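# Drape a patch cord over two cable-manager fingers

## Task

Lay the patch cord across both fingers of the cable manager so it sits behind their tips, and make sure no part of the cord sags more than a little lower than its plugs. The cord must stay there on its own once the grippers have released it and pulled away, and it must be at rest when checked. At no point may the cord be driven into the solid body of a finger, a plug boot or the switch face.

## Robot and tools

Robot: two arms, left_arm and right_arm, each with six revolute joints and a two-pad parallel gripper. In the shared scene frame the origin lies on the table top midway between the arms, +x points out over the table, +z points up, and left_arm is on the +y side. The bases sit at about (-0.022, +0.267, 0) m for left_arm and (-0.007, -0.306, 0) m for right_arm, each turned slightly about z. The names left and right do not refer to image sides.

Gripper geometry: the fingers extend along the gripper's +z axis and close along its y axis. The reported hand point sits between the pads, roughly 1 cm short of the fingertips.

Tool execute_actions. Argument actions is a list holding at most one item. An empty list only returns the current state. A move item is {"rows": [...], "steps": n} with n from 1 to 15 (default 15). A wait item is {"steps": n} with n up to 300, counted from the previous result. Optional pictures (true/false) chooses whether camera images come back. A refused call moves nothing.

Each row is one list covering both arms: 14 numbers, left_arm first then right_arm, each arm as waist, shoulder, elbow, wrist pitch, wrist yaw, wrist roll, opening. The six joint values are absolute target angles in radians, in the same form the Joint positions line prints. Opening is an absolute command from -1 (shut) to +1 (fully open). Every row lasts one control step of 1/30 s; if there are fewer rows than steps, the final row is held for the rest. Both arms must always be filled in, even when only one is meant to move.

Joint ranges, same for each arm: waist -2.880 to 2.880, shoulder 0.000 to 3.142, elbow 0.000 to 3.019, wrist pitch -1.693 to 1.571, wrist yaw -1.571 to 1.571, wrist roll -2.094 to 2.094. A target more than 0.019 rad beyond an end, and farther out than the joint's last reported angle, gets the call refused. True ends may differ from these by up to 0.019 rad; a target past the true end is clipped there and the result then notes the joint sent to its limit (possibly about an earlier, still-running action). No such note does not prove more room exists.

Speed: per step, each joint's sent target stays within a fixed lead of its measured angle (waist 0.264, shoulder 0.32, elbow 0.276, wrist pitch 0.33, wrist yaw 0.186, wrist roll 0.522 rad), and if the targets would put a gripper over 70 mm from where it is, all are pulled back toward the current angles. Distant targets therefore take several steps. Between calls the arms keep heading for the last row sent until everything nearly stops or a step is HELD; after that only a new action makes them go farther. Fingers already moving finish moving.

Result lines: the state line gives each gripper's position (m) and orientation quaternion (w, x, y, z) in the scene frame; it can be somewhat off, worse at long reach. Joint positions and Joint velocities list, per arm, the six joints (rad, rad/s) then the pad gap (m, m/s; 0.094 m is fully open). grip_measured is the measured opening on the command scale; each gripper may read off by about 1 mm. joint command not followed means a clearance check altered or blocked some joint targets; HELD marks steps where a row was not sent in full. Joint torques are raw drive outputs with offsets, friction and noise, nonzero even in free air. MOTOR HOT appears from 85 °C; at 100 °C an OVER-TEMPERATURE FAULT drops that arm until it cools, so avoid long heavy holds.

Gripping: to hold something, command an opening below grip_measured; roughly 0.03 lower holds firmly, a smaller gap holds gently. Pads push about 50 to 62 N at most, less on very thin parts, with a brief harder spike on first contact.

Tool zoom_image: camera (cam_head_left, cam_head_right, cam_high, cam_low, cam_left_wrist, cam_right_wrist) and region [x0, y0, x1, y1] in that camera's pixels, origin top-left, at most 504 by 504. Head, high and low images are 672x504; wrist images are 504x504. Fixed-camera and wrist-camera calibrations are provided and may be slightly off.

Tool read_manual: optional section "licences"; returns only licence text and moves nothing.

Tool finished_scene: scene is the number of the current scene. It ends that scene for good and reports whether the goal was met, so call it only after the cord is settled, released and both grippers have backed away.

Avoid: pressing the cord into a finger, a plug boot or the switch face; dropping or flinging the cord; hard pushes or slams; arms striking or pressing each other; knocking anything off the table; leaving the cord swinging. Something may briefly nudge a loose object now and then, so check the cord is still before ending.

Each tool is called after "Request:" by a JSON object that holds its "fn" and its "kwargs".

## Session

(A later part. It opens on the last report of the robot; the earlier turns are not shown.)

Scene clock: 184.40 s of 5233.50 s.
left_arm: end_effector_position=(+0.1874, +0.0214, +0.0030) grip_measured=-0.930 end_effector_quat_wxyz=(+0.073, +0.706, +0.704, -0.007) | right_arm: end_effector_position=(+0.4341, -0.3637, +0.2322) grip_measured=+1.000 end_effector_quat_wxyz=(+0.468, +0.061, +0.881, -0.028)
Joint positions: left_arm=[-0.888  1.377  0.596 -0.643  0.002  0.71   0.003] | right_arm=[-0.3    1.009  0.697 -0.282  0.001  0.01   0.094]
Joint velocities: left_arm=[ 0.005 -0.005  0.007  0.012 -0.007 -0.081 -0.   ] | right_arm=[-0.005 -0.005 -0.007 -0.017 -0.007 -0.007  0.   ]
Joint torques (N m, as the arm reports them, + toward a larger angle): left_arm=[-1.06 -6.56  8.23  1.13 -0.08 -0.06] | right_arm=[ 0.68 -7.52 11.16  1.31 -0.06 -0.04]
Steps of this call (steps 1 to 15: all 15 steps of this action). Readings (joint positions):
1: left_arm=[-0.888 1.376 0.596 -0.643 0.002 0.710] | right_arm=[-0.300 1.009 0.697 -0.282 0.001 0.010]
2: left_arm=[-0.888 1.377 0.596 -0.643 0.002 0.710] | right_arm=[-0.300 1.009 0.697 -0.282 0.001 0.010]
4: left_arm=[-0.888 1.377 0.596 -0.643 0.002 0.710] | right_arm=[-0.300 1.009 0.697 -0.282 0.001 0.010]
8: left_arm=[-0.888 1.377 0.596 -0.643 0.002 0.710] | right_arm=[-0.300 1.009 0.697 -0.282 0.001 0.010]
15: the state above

Request:
{"fn": "execute_actions", "kwargs": {"actions": [{"rows": [[-0.87,1.33,0.80,-0.80,-0.12,0.76,-0.97,-0.3,1.0,0.7,-0.3,0,0,1]],"steps":15}], "pictures": false}}

Request:
{"fn": "execute_actions", "kwargs": {"actions": [{"rows": [[-0.797,1.281,1.075,-0.983,-0.34,0.861,-0.97,-0.3,1.0,0.7,-0.3,0,0,1]],"steps":15}], "pictures": false}}

Request:
{"fn": "execute_actions", "kwargs": {"actions": [{"steps":20}]}}

Request:
{"fn": "zoom_image", "kwargs": {"camera": "cam_head_right", "region": [200,130,420,350]}}

Request:
{"fn": "zoom_image", "kwargs": {"camera": "cam_high", "region": [200,120,360,280]}}

Scene clock: 201.37 s of 5233.50 s.
left_arm: end_effector_position=(+0.2418, -0.0088, +0.0809) grip_measured=-0.930 end_effector_quat_wxyz=(+0.125, +0.708, +0.693, +0.051) | right_arm: end_effector_position=(+0.4341, -0.3637, +0.2322) grip_measured=+1.000 end_effector_quat_wxyz=(+0.468, +0.061, +0.881, -0.028)
Joint positions: left_arm=[-0.884  1.32   0.782 -0.787 -0.116  0.747  0.003] | right_arm=[-0.3    1.009  0.697 -0.282  0.001  0.01   0.094]
Joint velocities: left_arm=[-0.015 -0.005 -0.002 -0.022 -0.037 -0.022 -0.002] | right_arm=[-0.015 -0.005  0.022  0.012  0.007  0.081  0.   ]
Joint torques (N m, as the arm reports them, + toward a larger angle): left_arm=[ 0.83 -7.36  9.89  0.25 -0.24  0.06] | right_arm=[ 0.55 -7.39 11.37  1.4  -0.08 -0.02]
Steps of this call (steps 1 to 15: the robot went on to your last target; steps 16 to 90: nothing new was sent; then 13.47 s passed at rest; steps 91 to 105: all 15 steps of this action). Readings (joint positions):
91: left_arm=[-0.888 1.376 0.608 -0.668 -0.039 0.715] | right_arm=[-0.300 1.009 0.697 -0.282 0.001 0.010]
92: left_arm=[-0.886 1.375 0.628 -0.706 -0.074 0.719] | right_arm=[-0.300 1.009 0.697 -0.282 0.001 0.010]
94: left_arm=[-0.884 1.367 0.680 -0.753 -0.106 0.728] | right_arm=[-0.300 1.009 0.697 -0.282 0.001 0.010]
98: left_arm=[-0.884 1.336 0.769 -0.778 -0.116 0.740] | right_arm=[-0.300 1.009 0.697 -0.282 0.001 0.010]
105: the state above

Scene clock: 201.87 s of 5233.50 s.
left_arm: end_effector_position=(+0.3279, +0.0014, +0.2117) grip_measured=-0.930 end_effector_quat_wxyz=(+0.186, +0.678, +0.690, +0.171) | right_arm: end_effector_position=(+0.4341, -0.3637, +0.2322) grip_measured=+1.000 end_effector_quat_wxyz=(+0.468, +0.061, +0.881, -0.028)
Joint positions: left_arm=[-0.803  1.266  1.05  -0.965 -0.338  0.841  0.003] | right_arm=[-0.3    1.009  0.697 -0.282  0.001  0.01   0.094]
Joint velocities: left_arm=[-0.005 -0.005  0.007 -0.085  0.022  0.066 -0.   ] | right_arm=[ 0.005 -0.005  0.017 -0.012 -0.007 -0.022  0.   ]
Joint torques (N m, as the arm reports them, + toward a larger angle): left_arm=[ 0.57 -8.32 11.5   0.64 -0.28  0.07] | right_arm=[ 1.   -7.77 11.15  1.39 -0.05 -0.04]
Steps of this call (steps 1 to 15: all 15 steps of this action). Readings (joint positions):
1: left_arm=[-0.883 1.320 0.793 -0.809 -0.161 0.755] | right_arm=[-0.300 1.009 0.697 -0.282 0.001 0.010]
2: left_arm=[-0.879 1.321 0.810 -0.842 -0.210 0.764] | right_arm=[-0.300 1.009 0.697 -0.282 0.001 0.010]
4: left_arm=[-0.862 1.319 0.859 -0.888 -0.274 0.780] | right_arm=[-0.300 1.009 0.697 -0.282 0.001 0.010]
8: left_arm=[-0.824 1.308 0.976 -0.948 -0.331 0.813] | right_arm=[-0.300 1.009 0.697 -0.282 0.001 0.010]
15: the state above

Scene clock: 202.53 s of 5233.50 s.
left_arm: end_effector_position=(+0.3273, +0.0020, +0.2103) grip_measured=-0.930 end_effector_quat_wxyz=(+0.181, +0.682, +0.687, +0.171) | right_arm: end_effector_position=(+0.4341, -0.3637, +0.2322) grip_measured=+1.000 end_effector_quat_wxyz=(+0.468, +0.061, +0.881, -0.028)
Joint positions: left_arm=[-0.803  1.268  1.05  -0.97  -0.338  0.85   0.003] | right_arm=[-0.3    1.009  0.697 -0.282  0.001  0.01   0.094]
Joint velocities: left_arm=[ 0.005 -0.005  0.022 -0.012 -0.007 -0.051 -0.   ] | right_arm=[-0.005 -0.005  0.002 -0.017  0.007 -0.007  0.   ]
Joint torques (N m, as the arm reports them, + toward a larger angle): left_arm=[ 0.2  -7.96 11.51  0.47 -0.28  0.06] | right_arm=[ 0.12 -6.68 11.2   1.47 -0.08  0.  ]
Steps of this call (steps 1 to 15: the robot went on to your last target; steps 16 to 20: nothing new was sent). Readings (joint positions):
1: left_arm=[-0.803 1.266 1.050 -0.967 -0.338 0.843] | right_arm=[-0.300 1.009 0.697 -0.282 0.001 0.010]
2: left_arm=[-0.803 1.267 1.050 -0.968 -0.338 0.844] | right_arm=[-0.300 1.009 0.697 -0.282 0.001 0.010]
4: left_arm=[-0.803 1.268 1.050 -0.969 -0.338 0.847] | right_arm=[-0.300 1.009 0.697 -0.282 0.001 0.010]
8: left_arm=[-0.803 1.268 1.050 -0.970 -0.338 0.849] | right_arm=[-0.300 1.009 0.697 -0.282 0.001 0.010]
20: the state above
All arms were judged still, so your last target was given up. Only a new action makes them travel on or press farther. Fingers that are still opening or closing keep moving.
camera_calibration (this result's frames):
cam_left_wrist: T_world_to_cam=[[-0.874136, -0.010292, -0.485572, 0.388519], [-0.28871, 0.814967, 0.502468, -0.0062471], [0.390554, 0.579415, -0.715364, 0.14473], [0, 0, 0, 1]] pos_world=[0.28129, -0.0747688, 0.295327]
cam_right_wrist: T_world_to_cam=[[-0.134361, -0.990905, 0.00743435, -0.30519], [-0.931725, 0.123775, -0.34142, 0.534303], [0.337395, -0.0528003, -0.939881, 0.17601], [0, 0, 0, 1]] pos_world=[0.397433, -0.359254, 0.350119]

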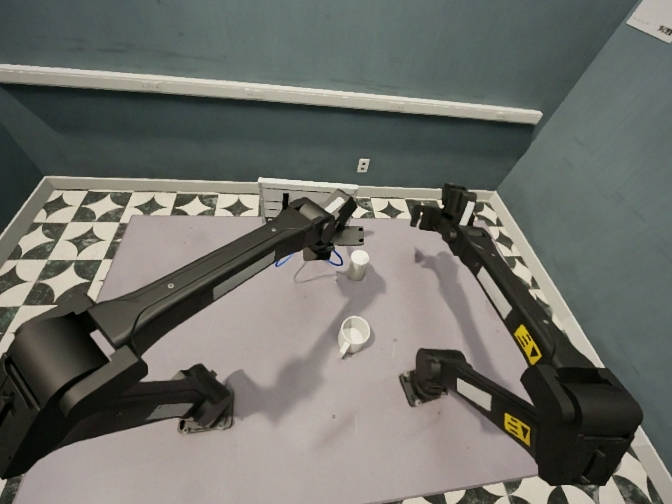

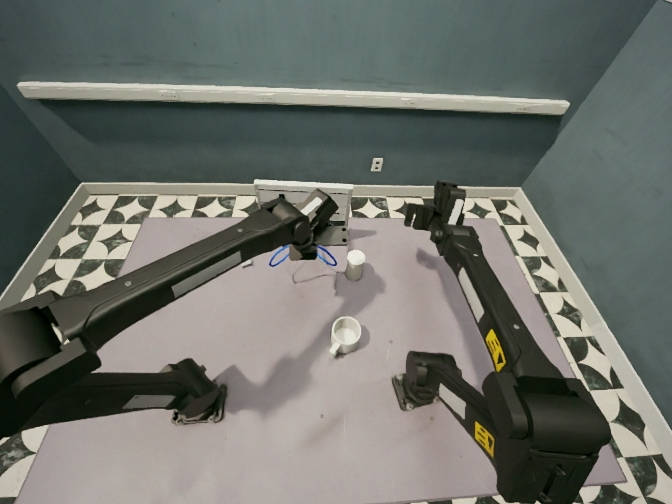

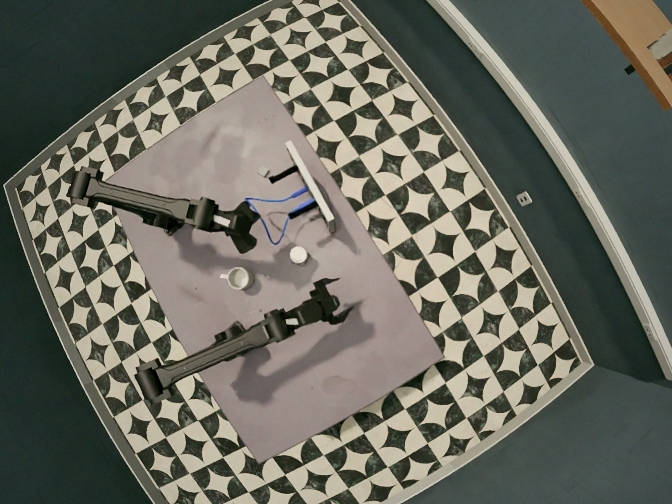

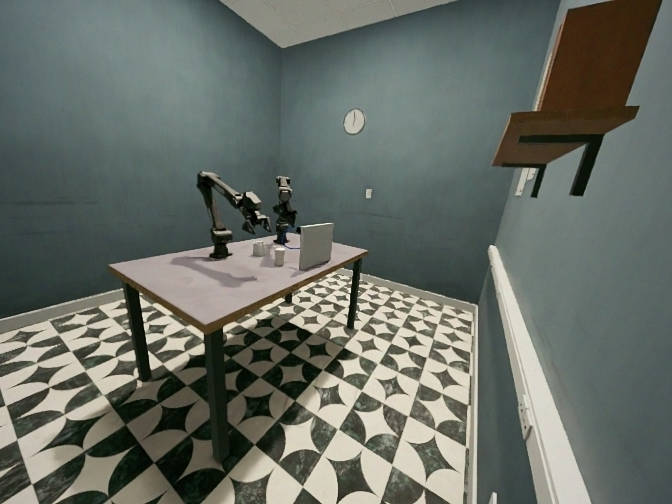

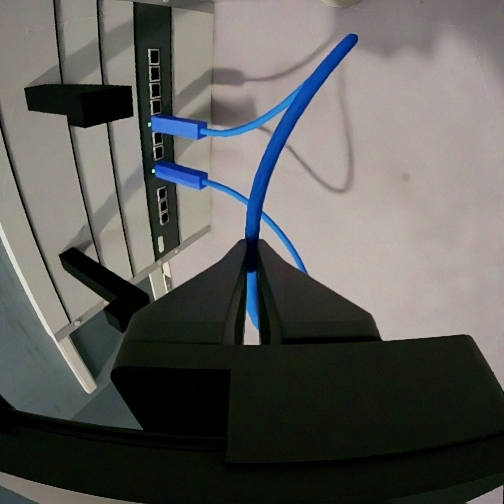

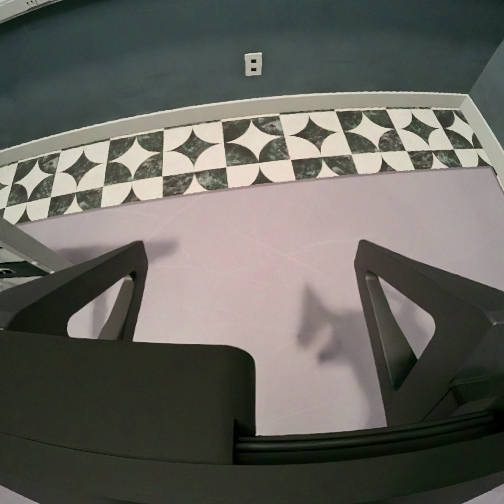

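Region (200, 130, 420, 350) of cam_head_right's 672x504 image, scaled by 2.291, with more detail than that image has.

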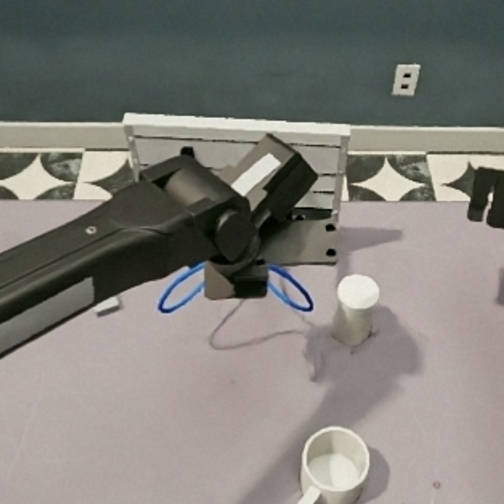

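Region (200, 120, 360, 280) of cam_high's 672x504 image, scaled by 3.150, with more detail than that image has.

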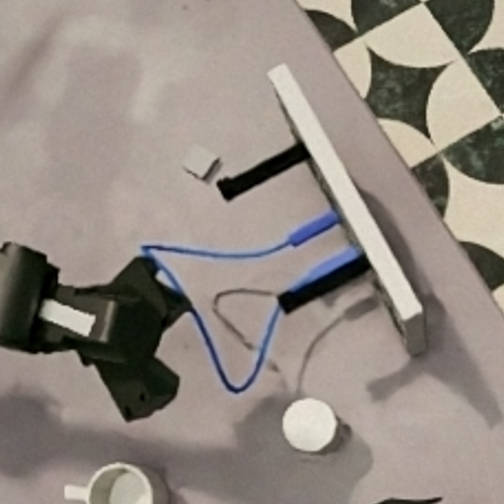

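Request:
{"fn": "execute_actions", "kwargs": {"actions": [{"rows": [[-0.705,1.335,1.345,-1.11,-0.357,0.98,-0.97,-0.3,1.0,0.7,-0.3,0,0,1]],"steps":15}], "pictures": false}}

Request:
{"fn": "execute_actions", "kwargs": {"actions": [{"steps":25}]}}

Request:
{"fn": "zoom_image", "kwargs": {"camera": "cam_high", "region": [200,120,360,280]}}

Request:
{"fn": "zoom_image", "kwargs": {"camera": "cam_low", "region": [240,170,360,290]}}

Scene clock: 233.63 s of 5233.50 s.
left_arm: end_effector_position=(+0.3910, +0.0095, +0.3021) grip_measured=-0.931 end_effector_quat_wxyz=(+0.202, +0.673, +0.682, +0.203) | right_arm: end_effector_position=(+0.4341, -0.3637, +0.2322) grip_measured=+1.000 end_effector_quat_wxyz=(+0.468, +0.061, +0.881, -0.028)
Joint positions: left_arm=[-0.705  1.323  1.317 -1.096 -0.356  0.963  0.003] | right_arm=[-0.3    1.009  0.697 -0.282  0.001  0.01   0.094]
Joint velocities: left_arm=[ 0.005  0.015 -0.002 -0.007  0.007 -0.007 -0.001] | right_arm=[-0.015 -0.015  0.012 -0.012 -0.037  0.007  0.   ]
Joint torques (N m, as the arm reports them, + toward a larger angle): left_arm=[-0.55 -9.08 12.04  0.59 -0.2   0.06] | right_arm=[ 1.18 -6.94 11.64  1.31 -0.05 -0.05]
Steps of this call (steps 1 to 160: nothing new was sent; then 25.27 s passed at rest; steps 161 to 175: all 15 steps of this action). Readings (joint positions):
161: left_arm=[-0.799 1.273 1.065 -0.992 -0.340 0.863] | right_arm=[-0.300 1.009 0.697 -0.282 0.001 0.010]
162: left_arm=[-0.792 1.285 1.093 -1.023 -0.342 0.877] | right_arm=[-0.300 1.009 0.697 -0.282 0.001 0.010]
164: left_arm=[-0.767 1.311 1.166 -1.059 -0.347 0.901] | right_arm=[-0.300 1.009 0.697 -0.282 0.001 0.010]
168: left_arm=[-0.716 1.334 1.294 -1.085 -0.355 0.939] | right_arm=[-0.300 1.009 0.697 -0.282 0.001 0.010]
175: the state above

Scene clock: 234.47 s of 5233.50 s.
left_arm: end_effector_position=(+0.3910, +0.0096, +0.3020) grip_measured=-0.931 end_effector_quat_wxyz=(+0.201, +0.675, +0.680, +0.203) | right_arm: end_effector_position=(+0.4341, -0.3637, +0.2322) grip_measured=+1.000 end_effector_quat_wxyz=(+0.468, +0.061, +0.881, -0.028)
Joint positions: left_arm=[-0.705  1.323  1.317 -1.096 -0.356  0.969  0.003] | right_arm=[-0.3    1.009  0.697 -0.282  0.001  0.01   0.094]
Joint velocities: left_arm=[ 0.005 -0.005  0.007 -0.007  0.037 -0.007 -0.001] | right_arm=[ 0.005 -0.005  0.012 -0.012  0.037 -0.037  0.   ]
Joint torques (N m, as the arm reports them, + toward a larger angle): left_arm=[-0.24 -9.25 12.03  0.64 -0.22  0.08] | right_arm=[ 1.05 -7.08 11.46  1.4  -0.05 -0.04]
Steps of this call (steps 1 to 15: the robot went on to your last target; steps 16 to 25: nothing new was sent). Readings (joint positions):
1: left_arm=[-0.705 1.323 1.317 -1.096 -0.356 0.964] | right_arm=[-0.300 1.009 0.697 -0.282 0.001 0.010]
2: left_arm=[-0.705 1.323 1.317 -1.096 -0.356 0.965] | right_arm=[-0.300 1.009 0.697 -0.282 0.001 0.010]
4: left_arm=[-0.705 1.323 1.317 -1.096 -0.356 0.966] | right_arm=[-0.300 1.009 0.697 -0.282 0.001 0.010]
8: left_arm=[-0.705 1.323 1.317 -1.096 -0.356 0.968] | right_arm=[-0.300 1.009 0.697 -0.282 0.001 0.010]
25: the state above
All arms were judged still, so your last target was given up. Only a new action makes them travel on or press farther. Fingers that are still opening or closing keep moving.
camera_calibration (this result's frames):
cam_left_wrist: T_world_to_cam=[[-0.835076, -0.00453532, -0.550116, 0.49294], [-0.32917, 0.805331, 0.49304, -0.0213635], [0.44079, 0.592808, -0.674005, 0.148794], [0, 0, 0, 1]] pos_world=[0.339023, -0.0687659, 0.381996]
cam_right_wrist: T_world_to_cam=[[-0.134361, -0.990905, 0.00743435, -0.30519], [-0.931725, 0.123775, -0.34142, 0.534303], [0.337395, -0.0528003, -0.939881, 0.17601], [0, 0, 0, 1]] pos_world=[0.397433, -0.359254, 0.350119]

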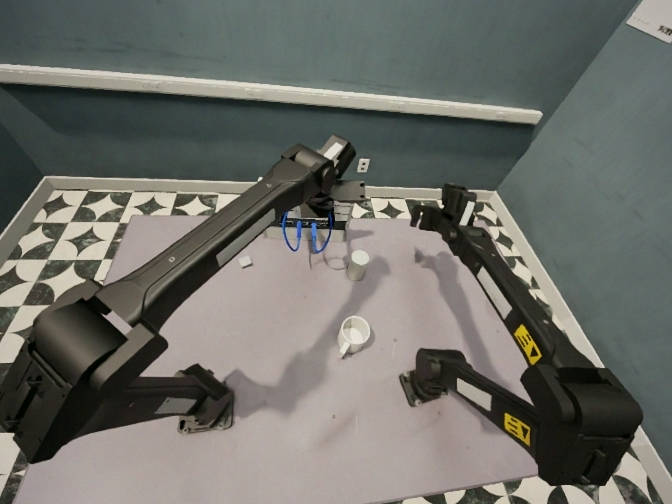

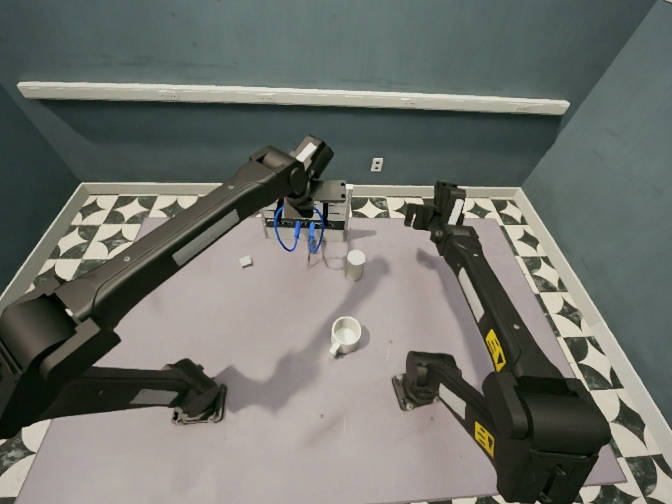

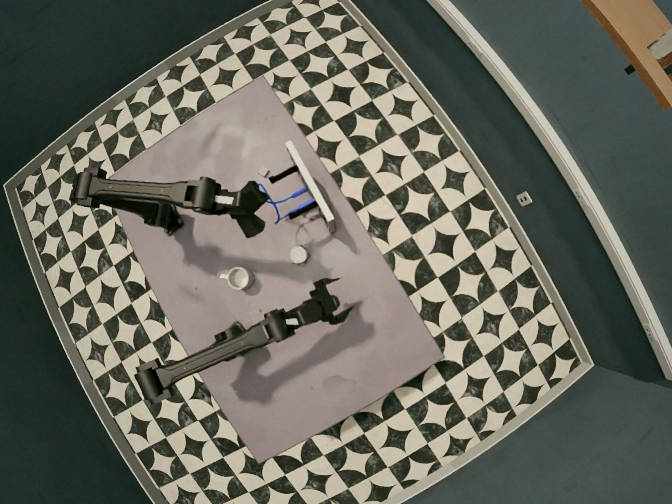

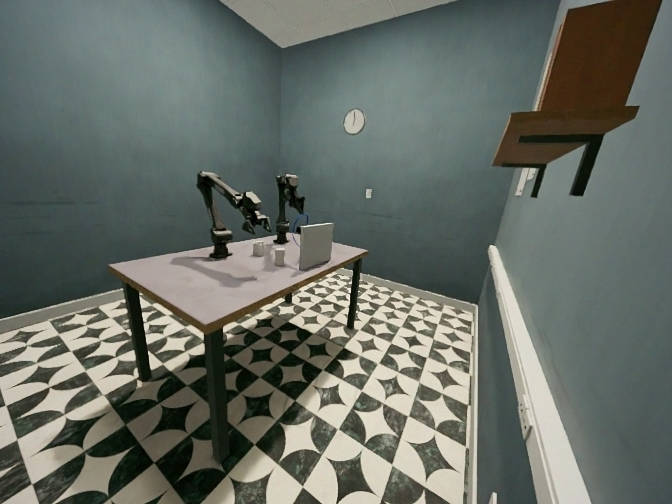

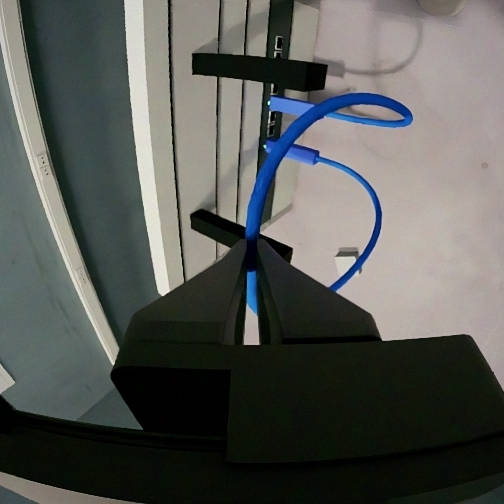

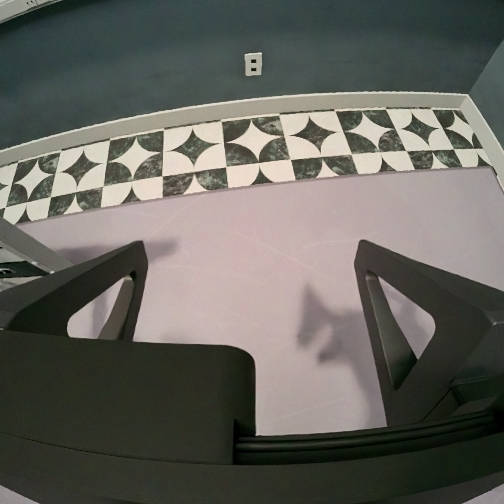

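Region (200, 120, 360, 280) of cam_high's 672x504 image, scaled by 3.150, with more detail than that image has.

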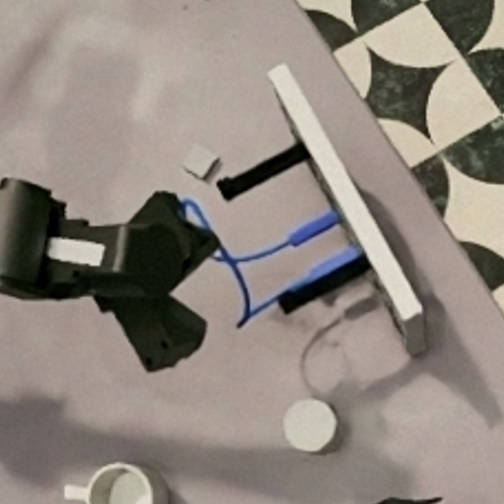

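Region (240, 170, 360, 290) of cam_low's 672x504 image, scaled by 4.200, with more detail than that image has.

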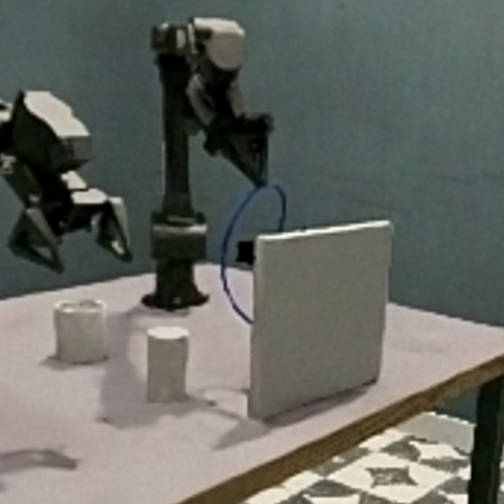

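Request:
{"fn": "execute_actions", "kwargs": {"actions": [{"rows": [[-0.825,1.335,1.345,-1.11,-0.357,0.25,-0.97,-0.3,1.0,0.7,-0.3,0,0,1]],"steps":15}], "pictures": false}}

Request:
{"fn": "execute_actions", "kwargs": {"actions": [{"steps":25}]}}

Request:
{"fn": "zoom_image", "kwargs": {"camera": "cam_high", "region": [200,120,360,280]}}

Request:
{"fn": "zoom_image", "kwargs": {"camera": "cam_head_left", "region": [230,140,400,310]}}

Scene clock: 263.30 s of 5233.50 s.
left_arm: end_effector_position=(+0.3533, -0.0423, +0.3019) grip_measured=-0.931 end_effector_quat_wxyz=(+0.265, +0.466, +0.837, +0.108) | right_arm: end_effector_position=(+0.4341, -0.3637, +0.2322) grip_measured=+1.000 end_effector_quat_wxyz=(+0.468, +0.061, +0.881, -0.028)
Joint positions: left_arm=[-0.837  1.323  1.317 -1.097 -0.356  0.289  0.003] | right_arm=[-0.3    1.009  0.697 -0.282  0.001  0.01   0.094]
Joint velocities: left_arm=[-0.015 -0.005 -0.017 -0.017 -0.037 -0.198  0.   ] | right_arm=[-0.015 -0.015 -0.007  0.007 -0.022 -0.066  0.   ]
Joint torques (N m, as the arm reports them, + toward a larger angle): left_arm=[ 0.7  -9.06 11.99  0.68 -0.27 -0.07] | right_arm=[ 0.47 -7.19 11.28  1.54 -0.08  0.01]
Steps of this call (steps 1 to 280: nothing new was sent; then 19.00 s passed at rest; steps 281 to 295: all 15 steps of this action). Readings (joint positions):
281: left_arm=[-0.713 1.323 1.317 -1.097 -0.359 0.884] | right_arm=[-0.300 1.009 0.697 -0.282 0.001 0.010]
282: left_arm=[-0.728 1.323 1.317 -1.097 -0.360 0.783] | right_arm=[-0.300 1.009 0.697 -0.282 0.001 0.010]
284: left_arm=[-0.775 1.323 1.317 -1.097 -0.360 0.598] | right_arm=[-0.300 1.009 0.697 -0.282 0.001 0.010]
288: left_arm=[-0.837 1.323 1.317 -1.097 -0.356 0.399] | right_arm=[-0.300 1.009 0.697 -0.282 0.001 0.010]
295: the state above

Scene clock: 264.13 s of 5233.50 s.
left_arm: end_effector_position=(+0.3533, -0.0423, +0.3019) grip_measured=-0.931 end_effector_quat_wxyz=(+0.266, +0.454, +0.844, +0.104) | right_arm: end_effector_position=(+0.4341, -0.3637, +0.2322) grip_measured=+1.000 end_effector_quat_wxyz=(+0.468, +0.061, +0.881, -0.028)
Joint positions: left_arm=[-0.837  1.323  1.317 -1.097 -0.356  0.261  0.003] | right_arm=[-0.3    1.009  0.697 -0.282  0.001  0.01   0.094]
Joint velocities: left_arm=[-0.015  0.015  0.007 -0.017 -0.081  0.022 -0.001] | right_arm=[ 0.005  0.005 -0.017 -0.007 -0.051 -0.007  0.   ]
Joint torques (N m, as the arm reports them, + toward a larger angle): left_arm=[ 0.78 -9.16 11.98  0.6  -0.25 -0.09] | right_arm=[ 0.73 -6.91 11.43  1.24 -0.11 -0.01]
Steps of this call (steps 1 to 25: the robot went on to your last target). Readings (joint positions):
1: left_arm=[-0.837 1.323 1.317 -1.097 -0.356 0.283] | right_arm=[-0.300 1.009 0.697 -0.282 0.001 0.010]
2: left_arm=[-0.837 1.323 1.317 -1.097 -0.356 0.279] | right_arm=[-0.300 1.009 0.697 -0.282 0.001 0.010]
4: left_arm=[-0.837 1.323 1.317 -1.097 -0.356 0.272] | right_arm=[-0.300 1.009 0.697 -0.282 0.001 0.010]
8: left_arm=[-0.837 1.323 1.317 -1.097 -0.356 0.265] | right_arm=[-0.300 1.009 0.697 -0.282 0.001 0.010]
25: the state above
camera_calibration (this result's frames):
cam_left_wrist: T_world_to_cam=[[-0.710362, -0.565166, -0.41949, 0.353998], [-0.680831, 0.702897, 0.205925, 0.214671], [0.178476, 0.431883, -0.884094, 0.345366], [0, 0, 0, 1]] pos_world=[0.335982, -0.0999815, 0.409629]
cam_right_wrist: T_world_to_cam=[[-0.134361, -0.990905, 0.00743435, -0.30519], [-0.931725, 0.123775, -0.34142, 0.534303], [0.337395, -0.0528003, -0.939881, 0.17601], [0, 0, 0, 1]] pos_world=[0.397433, -0.359254, 0.350119]

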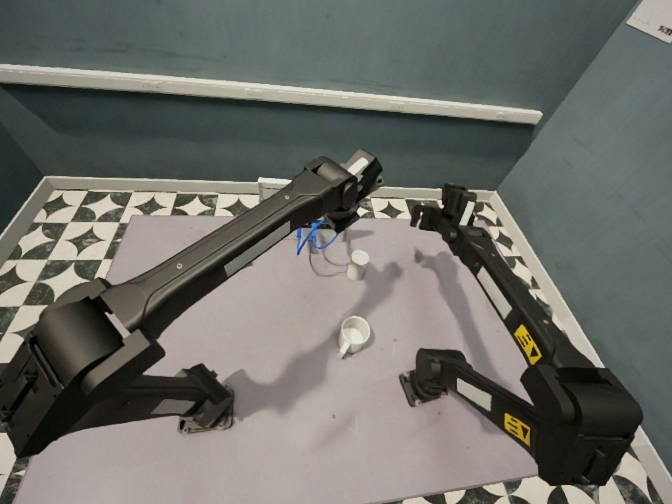

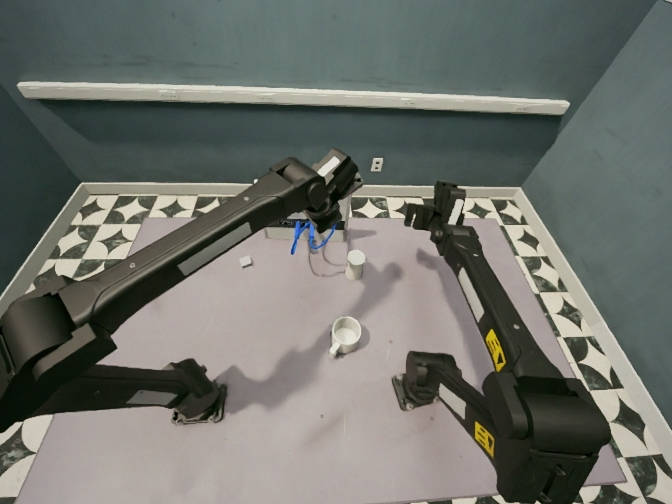

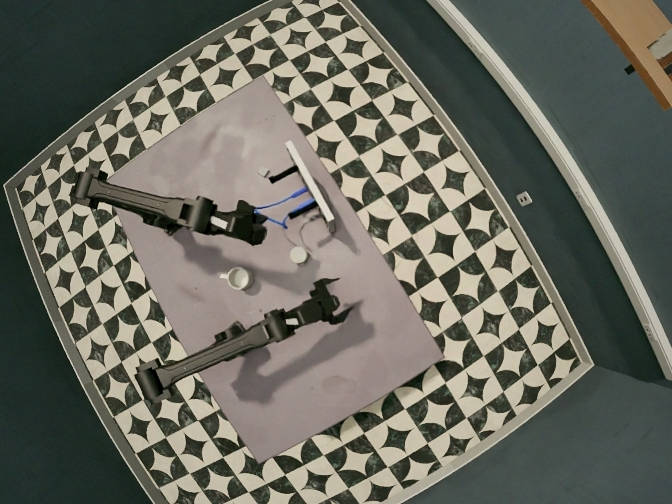

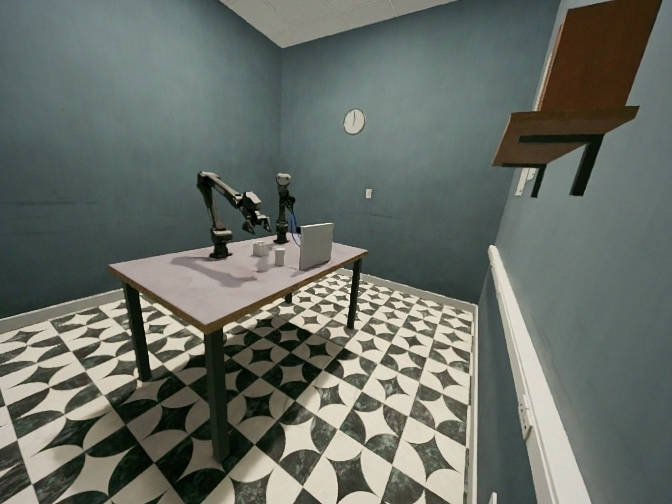

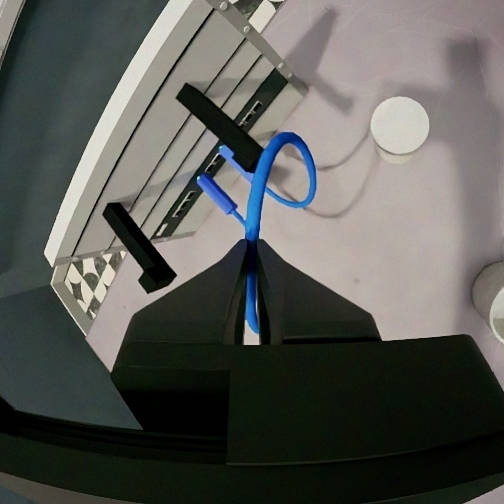

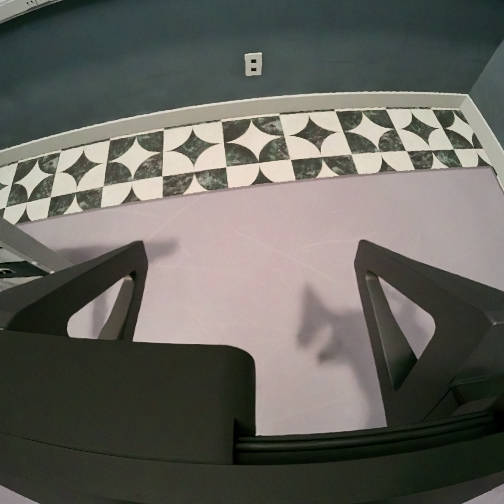

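Region (200, 120, 360, 280) of cam_high's 672x504 image, scaled by 3.150, with more detail than that image has.

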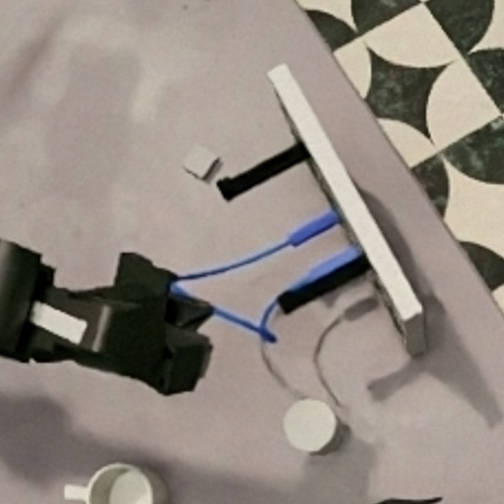

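Region (230, 140, 400, 310) of cam_head_left's 672x504 image, scaled by 2.965, with more detail than that image has.

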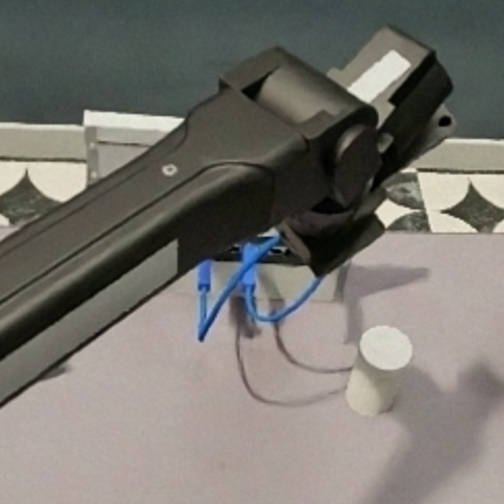

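Request:
{"fn": "execute_actions", "kwargs": {"actions": [{"rows": [[-0.745,1.455,1.445,-1.085,-0.357,0.33,-0.97,-0.3,1.0,0.7,-0.3,0,0,1]],"steps":15}], "pictures": false}}

Request:
{"fn": "execute_actions", "kwargs": {"actions": [{"steps":25}]}}

Request:
{"fn": "zoom_image", "kwargs": {"camera": "cam_high", "region": [200,120,360,280]}}

Scene clock: 274.13 s of 5233.50 s.
left_arm: end_effector_position=(+0.4151, -0.0340, +0.2810) grip_measured=-0.931 end_effector_quat_wxyz=(+0.239, +0.442, +0.855, +0.128) | right_arm: end_effector_position=(+0.4341, -0.3637, +0.2322) grip_measured=+1.000 end_effector_quat_wxyz=(+0.468, +0.061, +0.881, -0.028)
Joint positions: left_arm=[-0.74   1.462  1.411 -1.091 -0.355  0.316  0.003] | right_arm=[-0.3    1.009  0.697 -0.282  0.001  0.01   0.094]
Joint velocities: left_arm=[-0.015 -0.044 -0.012  0.002  0.007  0.022  0.001] | right_arm=[-0.015 -0.015  0.002 -0.012  0.007 -0.066  0.   ]
Joint torques (N m, as the arm reports them, + toward a larger angle): left_arm=[ -0.25 -12.17  12.23   1.27  -0.32   0.03] | right_arm=[ 0.57 -7.19 11.12  1.36 -0.04 -0.08]
Steps of this call (steps 1 to 15: the robot went on to your last target; steps 16 to 285: nothing new was sent; steps 286 to 300: all 15 steps of this action). Readings (joint positions):
286: left_arm=[-0.831 1.334 1.326 -1.098 -0.355 0.271] | right_arm=[-0.300 1.009 0.697 -0.282 0.001 0.010]
287: left_arm=[-0.820 1.354 1.350 -1.099 -0.355 0.281] | right_arm=[-0.300 1.009 0.697 -0.282 0.001 0.010]
289: left_arm=[-0.788 1.405 1.398 -1.096 -0.355 0.295] | right_arm=[-0.300 1.009 0.697 -0.282 0.001 0.010]
293: left_arm=[-0.743 1.460 1.411 -1.091 -0.355 0.308] | right_arm=[-0.300 1.009 0.697 -0.282 0.001 0.010]
300: the state above

Scene clock: 274.97 s of 5233.50 s.
left_arm: end_effector_position=(+0.4150, -0.0339, +0.2815) grip_measured=-0.931 end_effector_quat_wxyz=(+0.240, +0.443, +0.854, +0.128) | right_arm: end_effector_position=(+0.4341, -0.3637, +0.2322) grip_measured=+1.000 end_effector_quat_wxyz=(+0.468, +0.061, +0.881, -0.028)
Joint positions: left_arm=[-0.74   1.461  1.411 -1.091 -0.355  0.319  0.003] | right_arm=[-0.3    1.009  0.697 -0.282  0.001  0.01   0.094]
Joint velocities: left_arm=[-0.005  0.005  0.002 -0.012 -0.051  0.007 -0.   ] | right_arm=[-0.005 -0.005  0.002 -0.002  0.037 -0.037  0.   ]
Joint torques (N m, as the arm reports them, + toward a larger angle): left_arm=[ -0.68 -11.83  12.45   1.32  -0.29   0.08] | right_arm=[ 0.59 -6.87 11.43  1.51 -0.1  -0.04]
Steps of this call (steps 1 to 15: the robot went on to your last target; steps 16 to 25: nothing new was sent). Readings (joint positions):
1: left_arm=[-0.740 1.461 1.411 -1.091 -0.355 0.317] | right_arm=[-0.300 1.009 0.697 -0.282 0.001 0.010]
2: left_arm=[-0.740 1.461 1.411 -1.091 -0.355 0.317] | right_arm=[-0.300 1.009 0.697 -0.282 0.001 0.010]
4: left_arm=[-0.740 1.461 1.411 -1.091 -0.355 0.318] | right_arm=[-0.300 1.009 0.697 -0.282 0.001 0.010]
8: left_arm=[-0.740 1.461 1.411 -1.091 -0.355 0.318] | right_arm=[-0.300 1.009 0.697 -0.282 0.001 0.010]
25: the state above
All arms were judged still, so your last target was given up. Only a new action makes them travel on or press farther. Fingers that are still opening or closing keep moving.
camera_calibration (this result's frames):
cam_left_wrist: T_world_to_cam=[[-0.69431, -0.574641, -0.433269, 0.390897], [-0.707051, 0.656935, 0.261755, 0.24855], [0.134215, 0.488082, -0.862417, 0.326886], [0, 0, 0, 1]] pos_world=[0.403268, -0.0982024, 0.386217]
cam_right_wrist: T_world_to_cam=[[-0.134361, -0.990905, 0.00743435, -0.30519], [-0.931725, 0.123775, -0.34142, 0.534303], [0.337395, -0.0528003, -0.939881, 0.17601], [0, 0, 0, 1]] pos_world=[0.397433, -0.359254, 0.350119]

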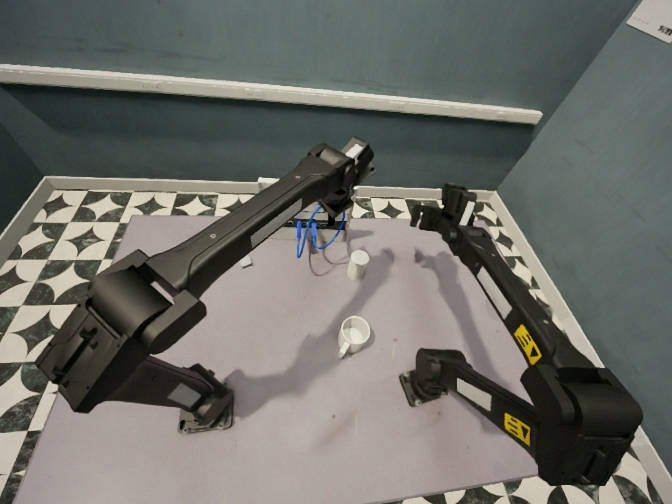

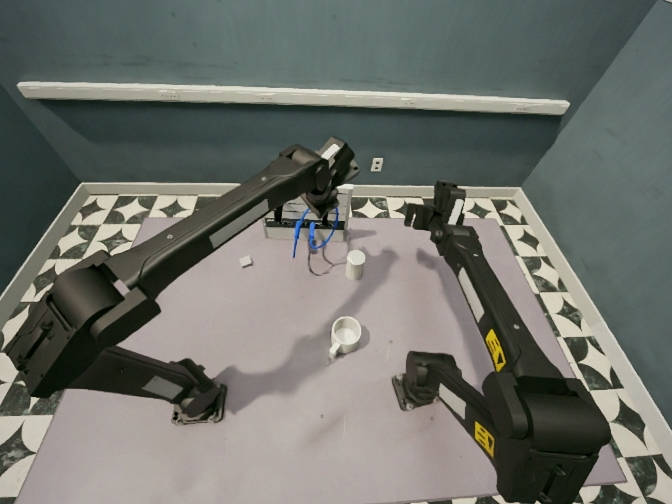

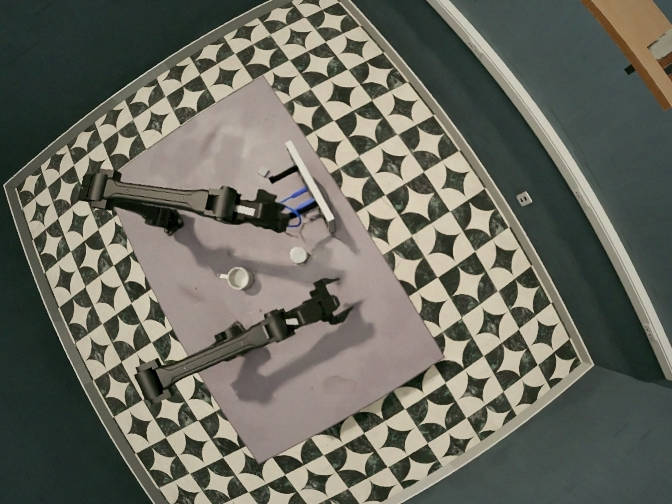

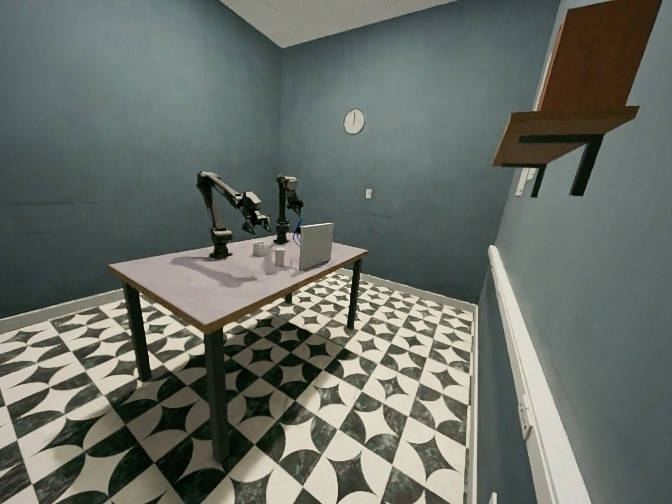

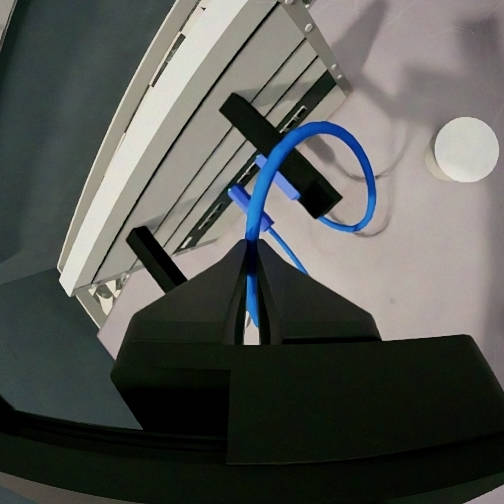

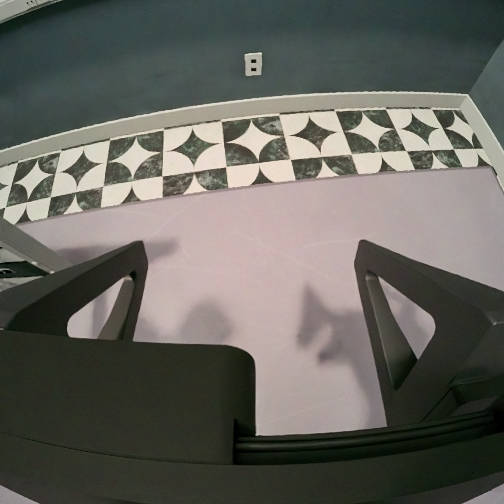

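Region (200, 120, 360, 280) of cam_high's 672x504 image, scaled by 3.150, with more detail than that image has.

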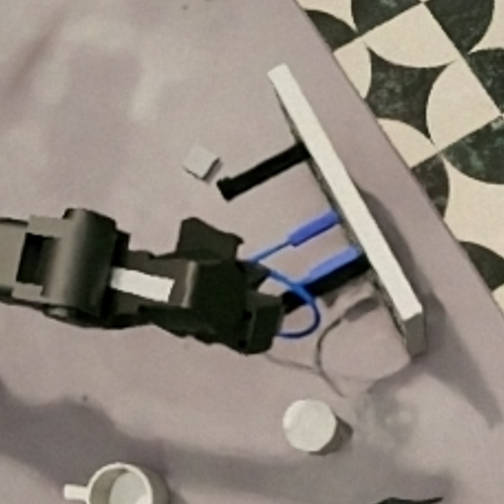

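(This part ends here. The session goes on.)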